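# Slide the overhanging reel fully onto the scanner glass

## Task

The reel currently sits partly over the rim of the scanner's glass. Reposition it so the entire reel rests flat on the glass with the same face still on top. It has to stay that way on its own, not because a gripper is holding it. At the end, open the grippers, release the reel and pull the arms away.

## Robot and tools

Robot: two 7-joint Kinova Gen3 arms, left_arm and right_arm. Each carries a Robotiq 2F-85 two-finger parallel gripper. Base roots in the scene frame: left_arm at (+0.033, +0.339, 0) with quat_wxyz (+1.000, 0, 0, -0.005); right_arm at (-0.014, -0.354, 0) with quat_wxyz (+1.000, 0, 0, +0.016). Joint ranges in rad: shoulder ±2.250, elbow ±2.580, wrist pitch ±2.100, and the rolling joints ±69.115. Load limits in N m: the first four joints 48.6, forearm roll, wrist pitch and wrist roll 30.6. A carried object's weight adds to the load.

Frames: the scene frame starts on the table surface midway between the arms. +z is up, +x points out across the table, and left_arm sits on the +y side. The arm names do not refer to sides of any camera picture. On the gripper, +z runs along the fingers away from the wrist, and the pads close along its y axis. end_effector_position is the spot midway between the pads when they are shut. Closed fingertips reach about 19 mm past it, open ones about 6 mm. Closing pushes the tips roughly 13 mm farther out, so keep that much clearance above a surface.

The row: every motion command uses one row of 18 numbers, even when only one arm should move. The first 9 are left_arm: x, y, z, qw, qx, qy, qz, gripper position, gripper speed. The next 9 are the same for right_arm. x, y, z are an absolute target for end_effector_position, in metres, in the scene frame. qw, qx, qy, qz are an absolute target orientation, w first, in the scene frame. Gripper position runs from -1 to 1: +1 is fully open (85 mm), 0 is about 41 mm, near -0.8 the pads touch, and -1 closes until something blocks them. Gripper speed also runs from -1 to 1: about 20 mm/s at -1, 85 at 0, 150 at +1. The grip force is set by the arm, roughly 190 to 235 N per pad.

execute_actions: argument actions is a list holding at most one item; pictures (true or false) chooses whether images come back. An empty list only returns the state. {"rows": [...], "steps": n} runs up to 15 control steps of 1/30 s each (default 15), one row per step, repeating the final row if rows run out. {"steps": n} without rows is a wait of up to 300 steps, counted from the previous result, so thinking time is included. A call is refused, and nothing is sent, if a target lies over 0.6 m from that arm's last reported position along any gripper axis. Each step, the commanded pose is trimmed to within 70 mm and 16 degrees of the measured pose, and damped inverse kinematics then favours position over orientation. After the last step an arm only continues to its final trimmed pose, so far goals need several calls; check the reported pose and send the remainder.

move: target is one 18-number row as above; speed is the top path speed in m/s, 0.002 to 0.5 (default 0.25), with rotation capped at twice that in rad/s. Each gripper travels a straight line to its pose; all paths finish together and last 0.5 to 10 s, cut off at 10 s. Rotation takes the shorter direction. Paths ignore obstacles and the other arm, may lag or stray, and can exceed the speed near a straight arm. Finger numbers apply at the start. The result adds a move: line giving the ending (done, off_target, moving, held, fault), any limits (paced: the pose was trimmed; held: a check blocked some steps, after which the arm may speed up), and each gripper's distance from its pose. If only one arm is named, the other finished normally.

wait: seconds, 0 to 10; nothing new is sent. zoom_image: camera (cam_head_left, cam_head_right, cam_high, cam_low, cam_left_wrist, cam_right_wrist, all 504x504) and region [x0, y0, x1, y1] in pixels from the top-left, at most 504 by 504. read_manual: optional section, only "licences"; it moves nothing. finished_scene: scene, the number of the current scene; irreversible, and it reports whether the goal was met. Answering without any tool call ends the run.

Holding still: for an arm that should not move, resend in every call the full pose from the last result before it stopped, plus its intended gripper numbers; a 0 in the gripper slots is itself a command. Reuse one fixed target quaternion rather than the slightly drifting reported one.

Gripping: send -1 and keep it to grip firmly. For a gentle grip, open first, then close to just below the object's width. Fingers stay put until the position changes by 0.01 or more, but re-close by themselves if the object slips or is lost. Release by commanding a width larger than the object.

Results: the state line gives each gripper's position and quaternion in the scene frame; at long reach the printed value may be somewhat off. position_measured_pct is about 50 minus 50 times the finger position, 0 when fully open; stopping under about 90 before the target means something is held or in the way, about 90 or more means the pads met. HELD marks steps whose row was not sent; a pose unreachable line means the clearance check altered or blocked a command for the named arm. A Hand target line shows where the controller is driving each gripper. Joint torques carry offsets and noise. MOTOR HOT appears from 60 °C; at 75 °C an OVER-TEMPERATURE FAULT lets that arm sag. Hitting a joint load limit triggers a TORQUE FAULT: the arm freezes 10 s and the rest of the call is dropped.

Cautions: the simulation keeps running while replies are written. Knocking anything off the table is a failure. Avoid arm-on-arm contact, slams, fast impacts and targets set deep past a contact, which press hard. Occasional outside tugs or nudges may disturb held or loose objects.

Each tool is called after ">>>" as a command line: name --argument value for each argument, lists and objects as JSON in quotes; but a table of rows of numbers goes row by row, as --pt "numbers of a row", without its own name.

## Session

>>> execute_actions --actions '[]'

Scene clock: 0.00 s of 4800.00 s.
left_arm: end_effector_position=(+0.1381, +0.2256, +0.2170) position_measured_pct=0.0 end_effector_quat_wxyz=(+0.214, -0.184, +0.956, +0.076) | right_arm: end_effector_position=(+0.0790, -0.5670, +0.3259) position_measured_pct=0.0 end_effector_quat_wxyz=(-0.260, +0.472, +0.796, +0.278)
Joint positions: left_arm=[ 1.221 -0.149  0.244  2.423 -0.427  1.103  3.661] | right_arm=[ 1.248  0.392 -0.026  1.593 -0.113  1.928  1.692]
Joint velocities: left_arm=[-0.    -0.001  0.    -0.001 -0.     0.    -0.   ] | right_arm=[-0. -0.  0. -0.  0.  0.  0.]
Joint torques (N m, as the joint torque sensors report them, + toward a larger angle): no reading
Motor temperatures (°C, as the motors report them): left_arm=[25 21 23 20 30 40 33] | right_arm=[28 26 23 27 30 29 32]
Hand target (left_arm): +0.138, +0.226, +0.217; +0.214, -0.184, +0.956, +0.076
Hand target (right_arm): +0.079, -0.567, +0.326; -0.260, +0.472, +0.796, +0.278

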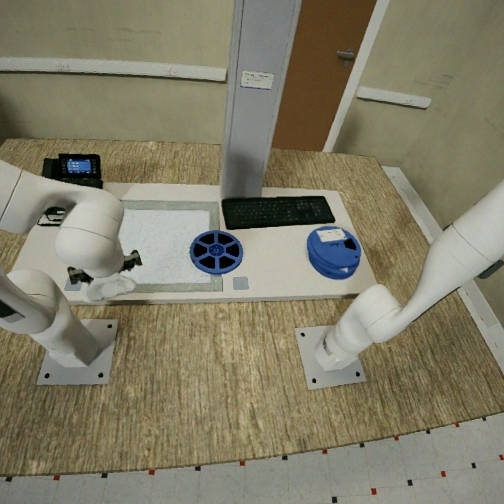

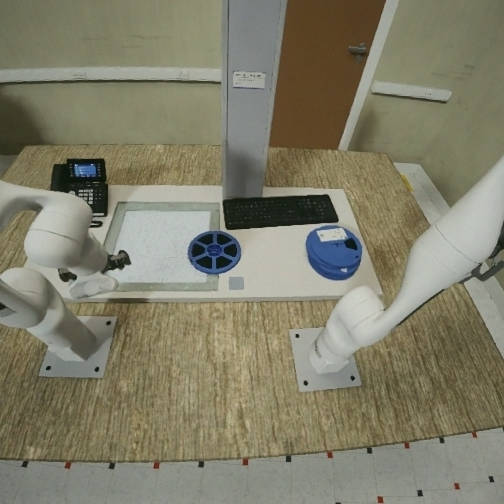

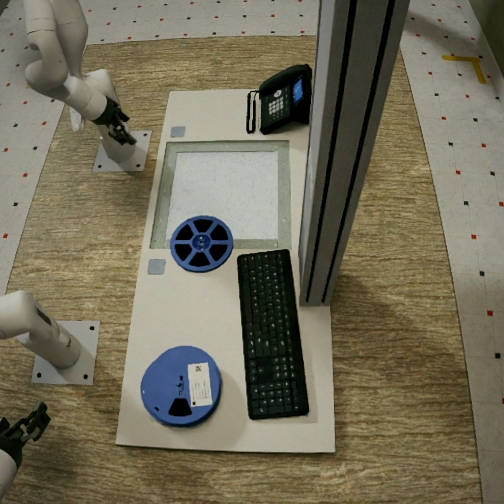

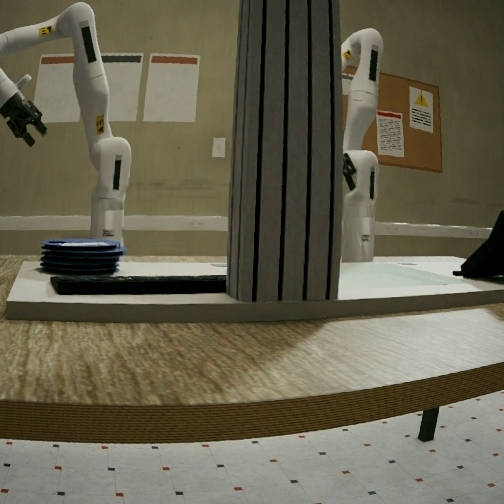

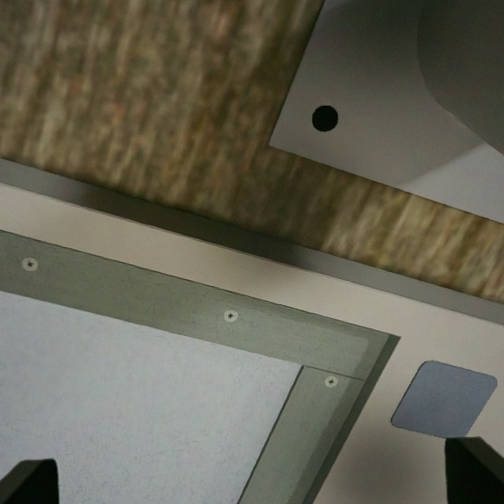

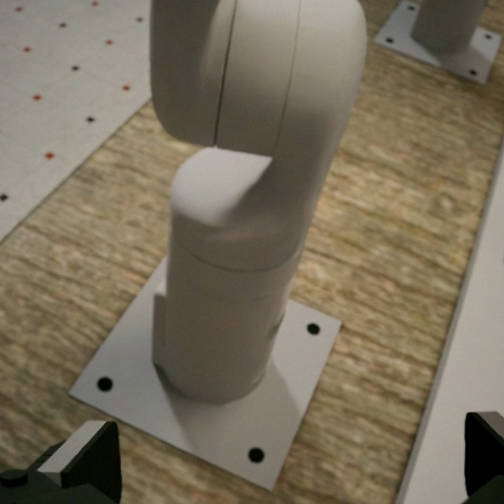

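Reel at about (0.35, -0.03). I'll use the left arm, since its height is already calibrated.

>>> move --target '[0.345,-0.155,0.065,0,0.707,0.707,0,1,0,0.079,-0.567,0.3259,-0.26,0.472,0.796,0.278,1,0]'

>>> move --target '[0.345,-0.155,0.040,0,0.707,0.707,0,1,0,0.079,-0.567,0.3259,-0.26,0.472,0.796,0.278,1,0]' --speed 0.02

Scene clock: 7.03 s of 4800.00 s.
left_arm: end_effector_position=(+0.3448, -0.1553, +0.0660) position_measured_pct=0.0 end_effector_quat_wxyz=(+0.000, +0.707, +0.707, +0.000) | right_arm: end_effector_position=(+0.0790, -0.5670, +0.3259) position_measured_pct=0.0 end_effector_quat_wxyz=(-0.260, +0.472, +0.795, +0.278)
Joint positions: left_arm=[ 0.691  0.938  0.532  1.303 -0.497  1.03   1.309] | right_arm=[ 1.249  0.392 -0.026  1.593 -0.113  1.928  1.693]
Joint velocities: left_arm=[ 0.002  0.013 -0.002 -0.007  0.002  0.005 -0.003] | right_arm=[-0.     0.     0.     0.    -0.     0.     0.001]
Joint torques (N m, as the joint torque sensors report them, + toward a larger angle): left_arm=[  0.09 -22.44   3.98  -5.4    0.09   0.36   0.28] | right_arm=[  0.07 -14.16  -0.09  -6.27  -0.48   1.93   0.15]
Motor temperatures (°C, as the motors report them): left_arm=[25 21 23 20 30 40 33] | right_arm=[28 26 23 27 30 29 32]
Hand target (left_arm): +0.345, -0.155, +0.065; -0.000, +0.707, +0.707, +0.000
Hand target (right_arm): +0.079, -0.567, +0.326; -0.260, +0.472, +0.795, +0.278
Off the commanded pose (left_arm): 0.001 m, 0 deg.
Off the commanded pose (right_arm): 0.000 m, 0 deg.
move: done

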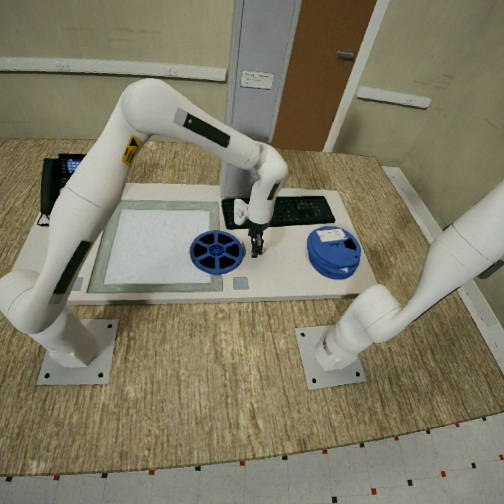

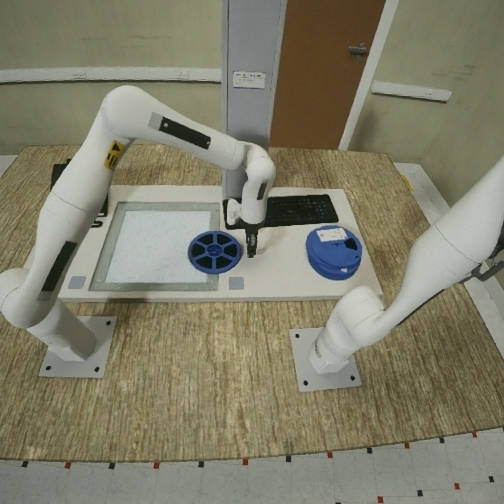

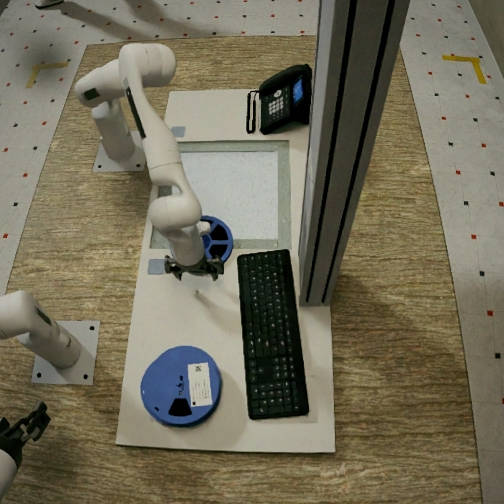

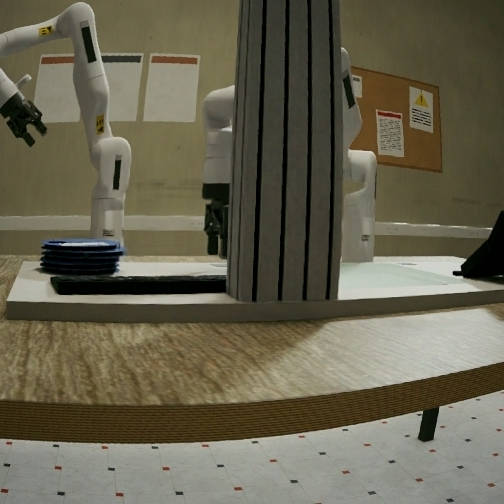

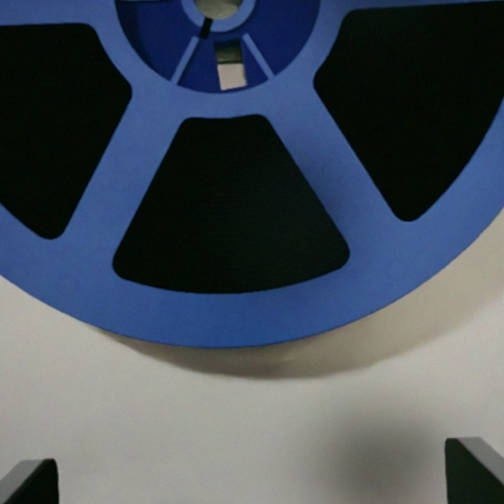

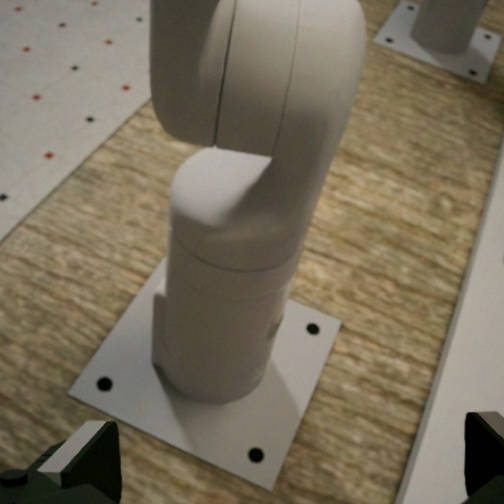

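Scene clock: 8.57 s of 4800.00 s.
left_arm: end_effector_position=(+0.3450, -0.1550, +0.0401) position_measured_pct=0.0 end_effector_quat_wxyz=(+0.000, +0.707, +0.707, -0.000) | right_arm: end_effector_position=(+0.0790, -0.5670, +0.3259) position_measured_pct=0.0 end_effector_quat_wxyz=(-0.260, +0.472, +0.795, +0.278)
Joint positions: left_arm=[ 0.697  0.974  0.516  1.319 -0.514  0.98   1.32 ] | right_arm=[ 1.249  0.392 -0.026  1.593 -0.113  1.928  1.693]
Joint velocities: left_arm=[ 0.001  0.001  0.     0.001 -0.    -0.001  0.   ] | right_arm=[ 0.    -0.001 -0.     0.    -0.    -0.    -0.001]
Joint torques (N m, as the joint torque sensors report them, + toward a larger angle): left_arm=[ -0.19 -22.7    4.13  -5.55   0.08  -0.11   0.06] | right_arm=[  0.13 -14.23  -0.07  -6.47  -0.51   1.89   0.18]
Motor temperatures (°C, as the motors report them): left_arm=[25 21 23 20 30 40 33] | right_arm=[28 26 23 27 30 29 32]
Hand target (left_arm): +0.345, -0.155, +0.040; -0.000, +0.707, +0.707, -0.000
Hand target (right_arm): +0.079, -0.567, +0.326; -0.260, +0.472, +0.795, +0.278
Off the commanded pose (left_arm): 0.000 m, 0 deg.
Off the commanded pose (right_arm): 0.000 m, 0 deg.
move: done

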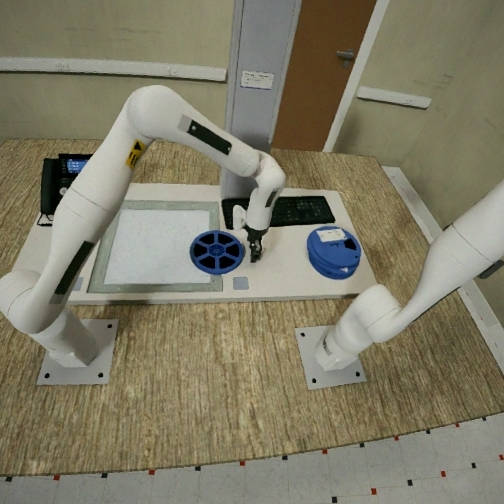

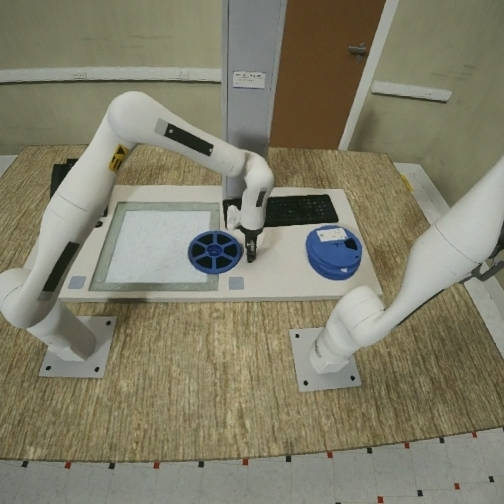

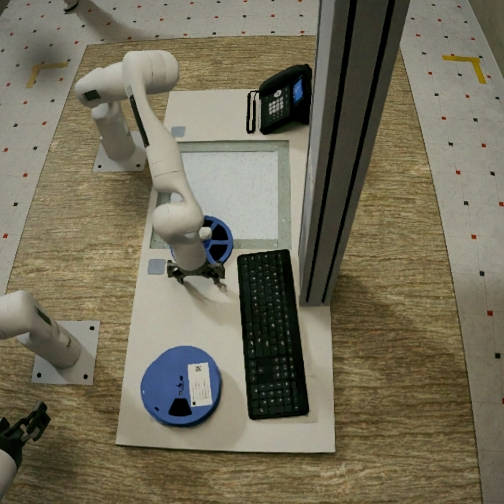

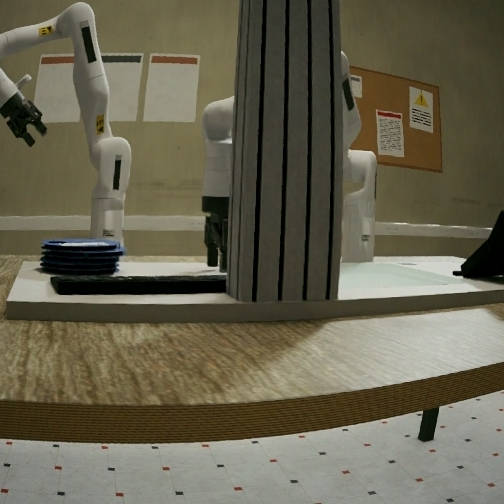

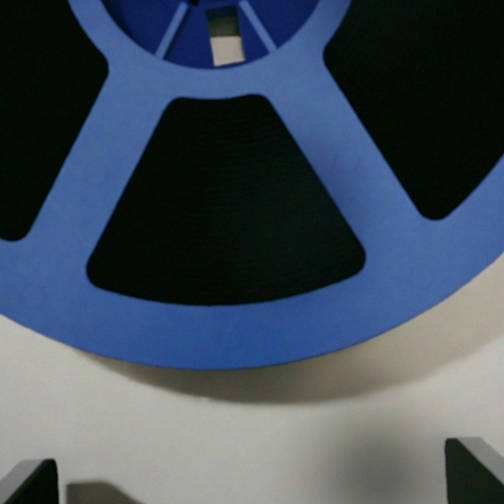

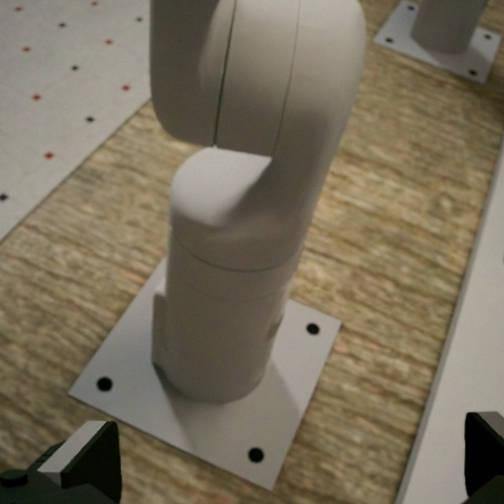

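>>> move --target '[0.37,0.04,0.042,0,0.707,0.707,0,1,0,0.079,-0.567,0.3259,-0.26,0.472,0.796,0.278,1,0]' --speed 0.06

>>> move --target '[0.3,-0.1,0.2,0,0.707,0.707,0,1,0,0.079,-0.567,0.3259,-0.26,0.472,0.796,0.278,1,0]'

Scene clock: 14.47 s of 4800.00 s.
left_arm: end_effector_position=(+0.3696, +0.0396, +0.0419) position_measured_pct=0.0 end_effector_quat_wxyz=(-0.000, +0.708, +0.707, -0.000) | right_arm: end_effector_position=(+0.0790, -0.5670, +0.3259) position_measured_pct=0.0 end_effector_quat_wxyz=(-0.260, +0.472, +0.795, +0.278)
Joint positions: left_arm=[ 0.327  0.753  0.512  1.847 -0.556  0.688  1.173] | right_arm=[ 1.249  0.392 -0.026  1.593 -0.113  1.928  1.693]
Joint velocities: left_arm=[-0.005 -0.002 -0.002  0.002  0.001 -0.001 -0.002] | right_arm=[-0.     0.001  0.     0.    -0.    -0.001  0.001]
Joint torques (N m, as the joint torque sensors report them, + toward a larger angle): left_arm=[  0.29 -17.54   3.53  -4.12   0.31   0.29   0.35] | right_arm=[  0.1  -14.08   0.01  -6.28  -0.55   1.9    0.21]
Motor temperatures (°C, as the motors report them): left_arm=[25 21 23 20 30 40 33] | right_arm=[28 26 23 27 30 29 32]
Hand target (left_arm): +0.370, +0.040, +0.042; -0.000, +0.707, +0.707, -0.000
Hand target (right_arm): +0.079, -0.567, +0.326; -0.260, +0.472, +0.795, +0.278
Off the commanded pose (left_arm): 0.001 m, 0 deg.
Off the commanded pose (right_arm): 0.000 m, 0 deg.
move: done

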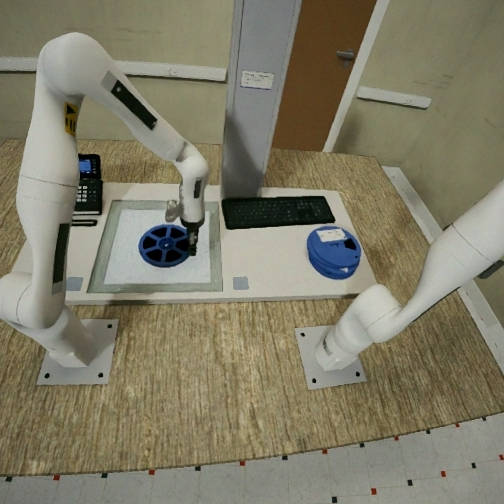

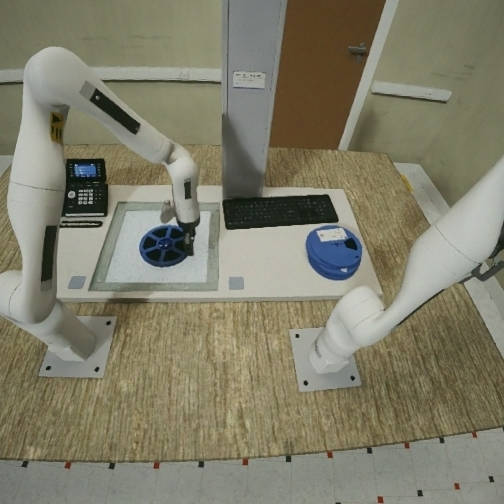

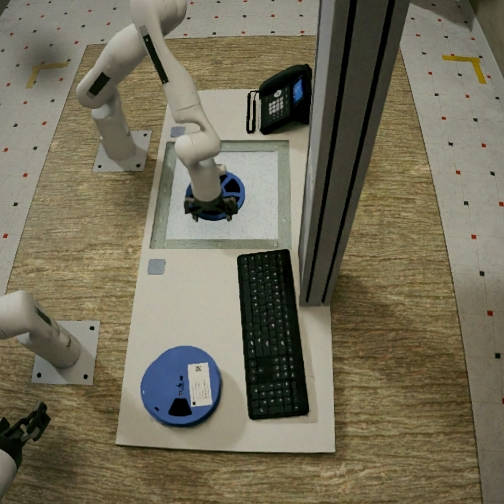

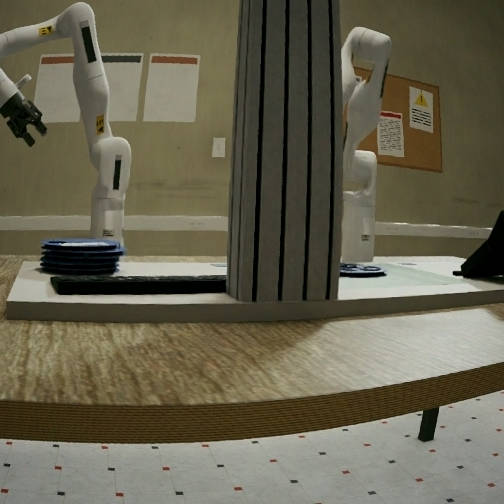

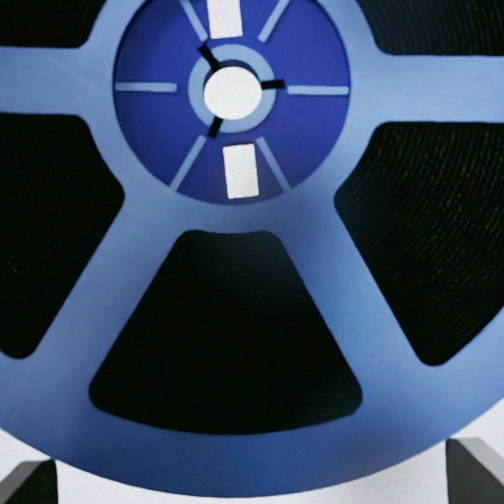

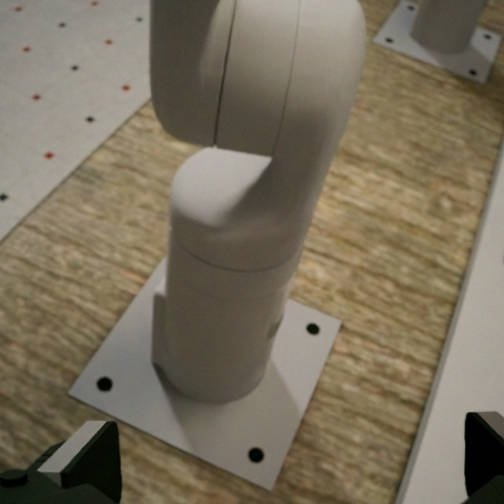

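Scene clock: 15.83 s of 4800.00 s.
left_arm: end_effector_position=(+0.3006, -0.0996, +0.2001) position_measured_pct=0.0 end_effector_quat_wxyz=(+0.000, +0.706, +0.708, +0.000) | right_arm: end_effector_position=(+0.0790, -0.5670, +0.3259) position_measured_pct=0.0 end_effector_quat_wxyz=(-0.260, +0.472, +0.795, +0.278)
Joint positions: left_arm=[ 0.595  0.639  0.643  1.44  -0.396  1.193  1.301] | right_arm=[ 1.249  0.392 -0.026  1.593 -0.113  1.928  1.693]
Joint velocities: left_arm=[ 0.007  0.004  0.002 -0.003 -0.002  0.002  0.001] | right_arm=[-0.     0.002  0.     0.    -0.003 -0.    -0.   ]
Joint torques (N m, as the joint torque sensors report them, + toward a larger angle): left_arm=[ -0.42 -18.1    3.71  -6.97  -0.31   0.32   0.2 ] | right_arm=[  0.13 -14.19  -0.1   -6.23  -0.52   1.91   0.15]
Motor temperatures (°C, as the motors report them): left_arm=[25 21 23 20 30 40 33] | right_arm=[28 26 23 27 30 29 32]
Hand target (left_arm): +0.300, -0.100, +0.200; +0.000, +0.707, +0.707, +0.000
Hand target (right_arm): +0.079, -0.567, +0.326; -0.260, +0.472, +0.795, +0.278
Off the commanded pose (left_arm): 0.001 m, 0 deg.
Off the commanded pose (right_arm): 0.000 m, 0 deg.
move: done

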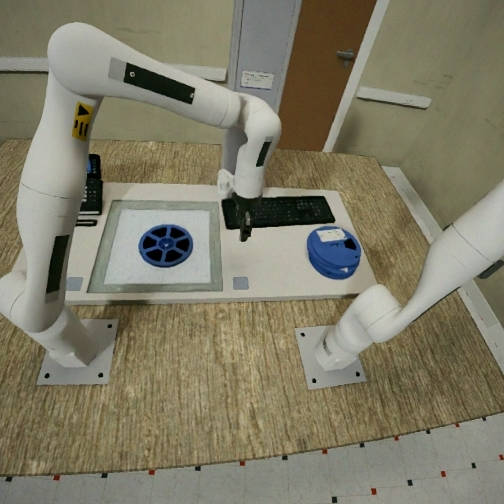

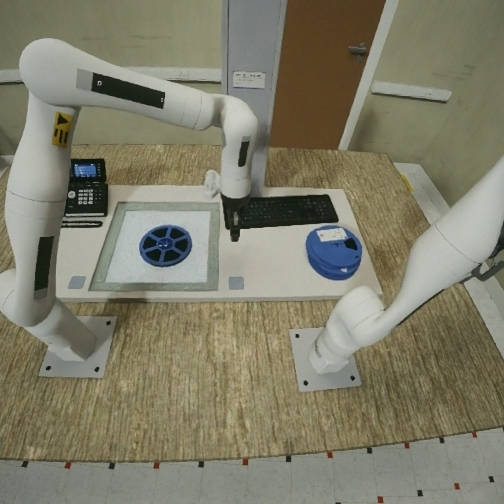

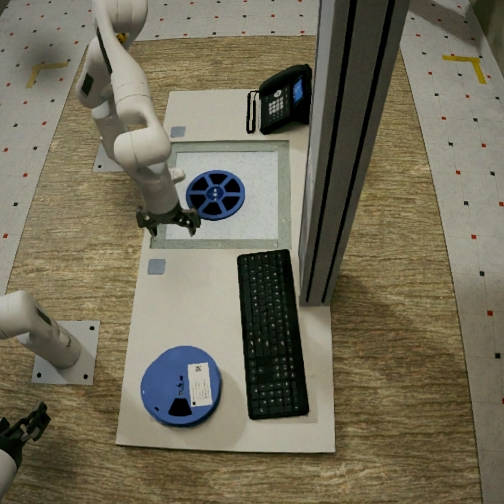

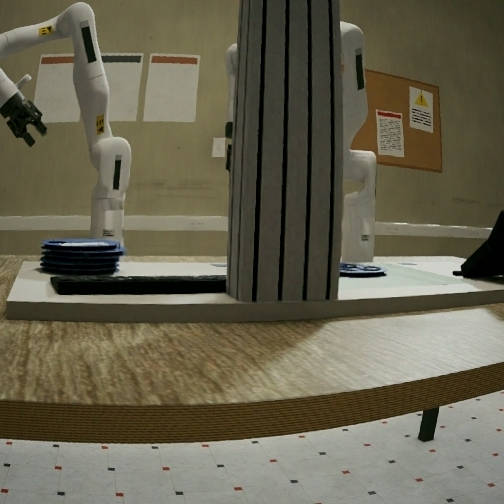

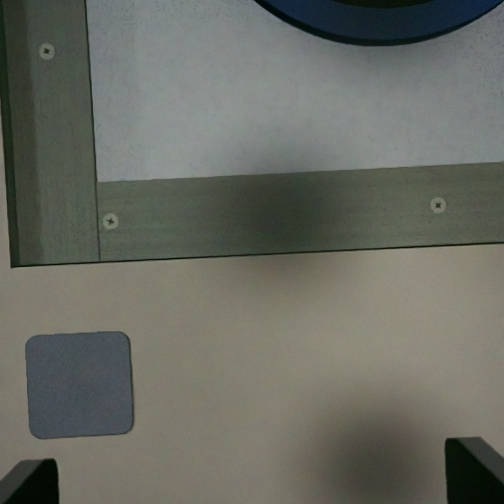

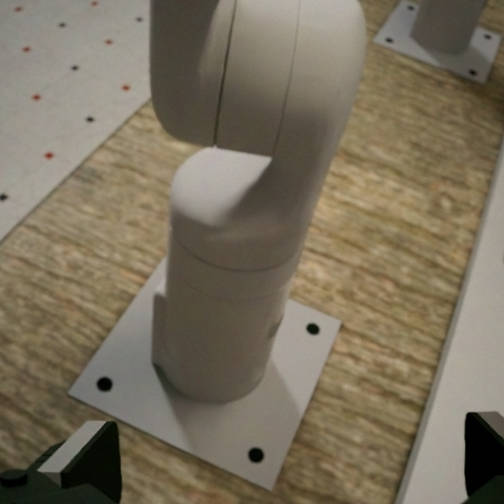

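>>> finished_scene --scene 2

The scene is finished: the task was done.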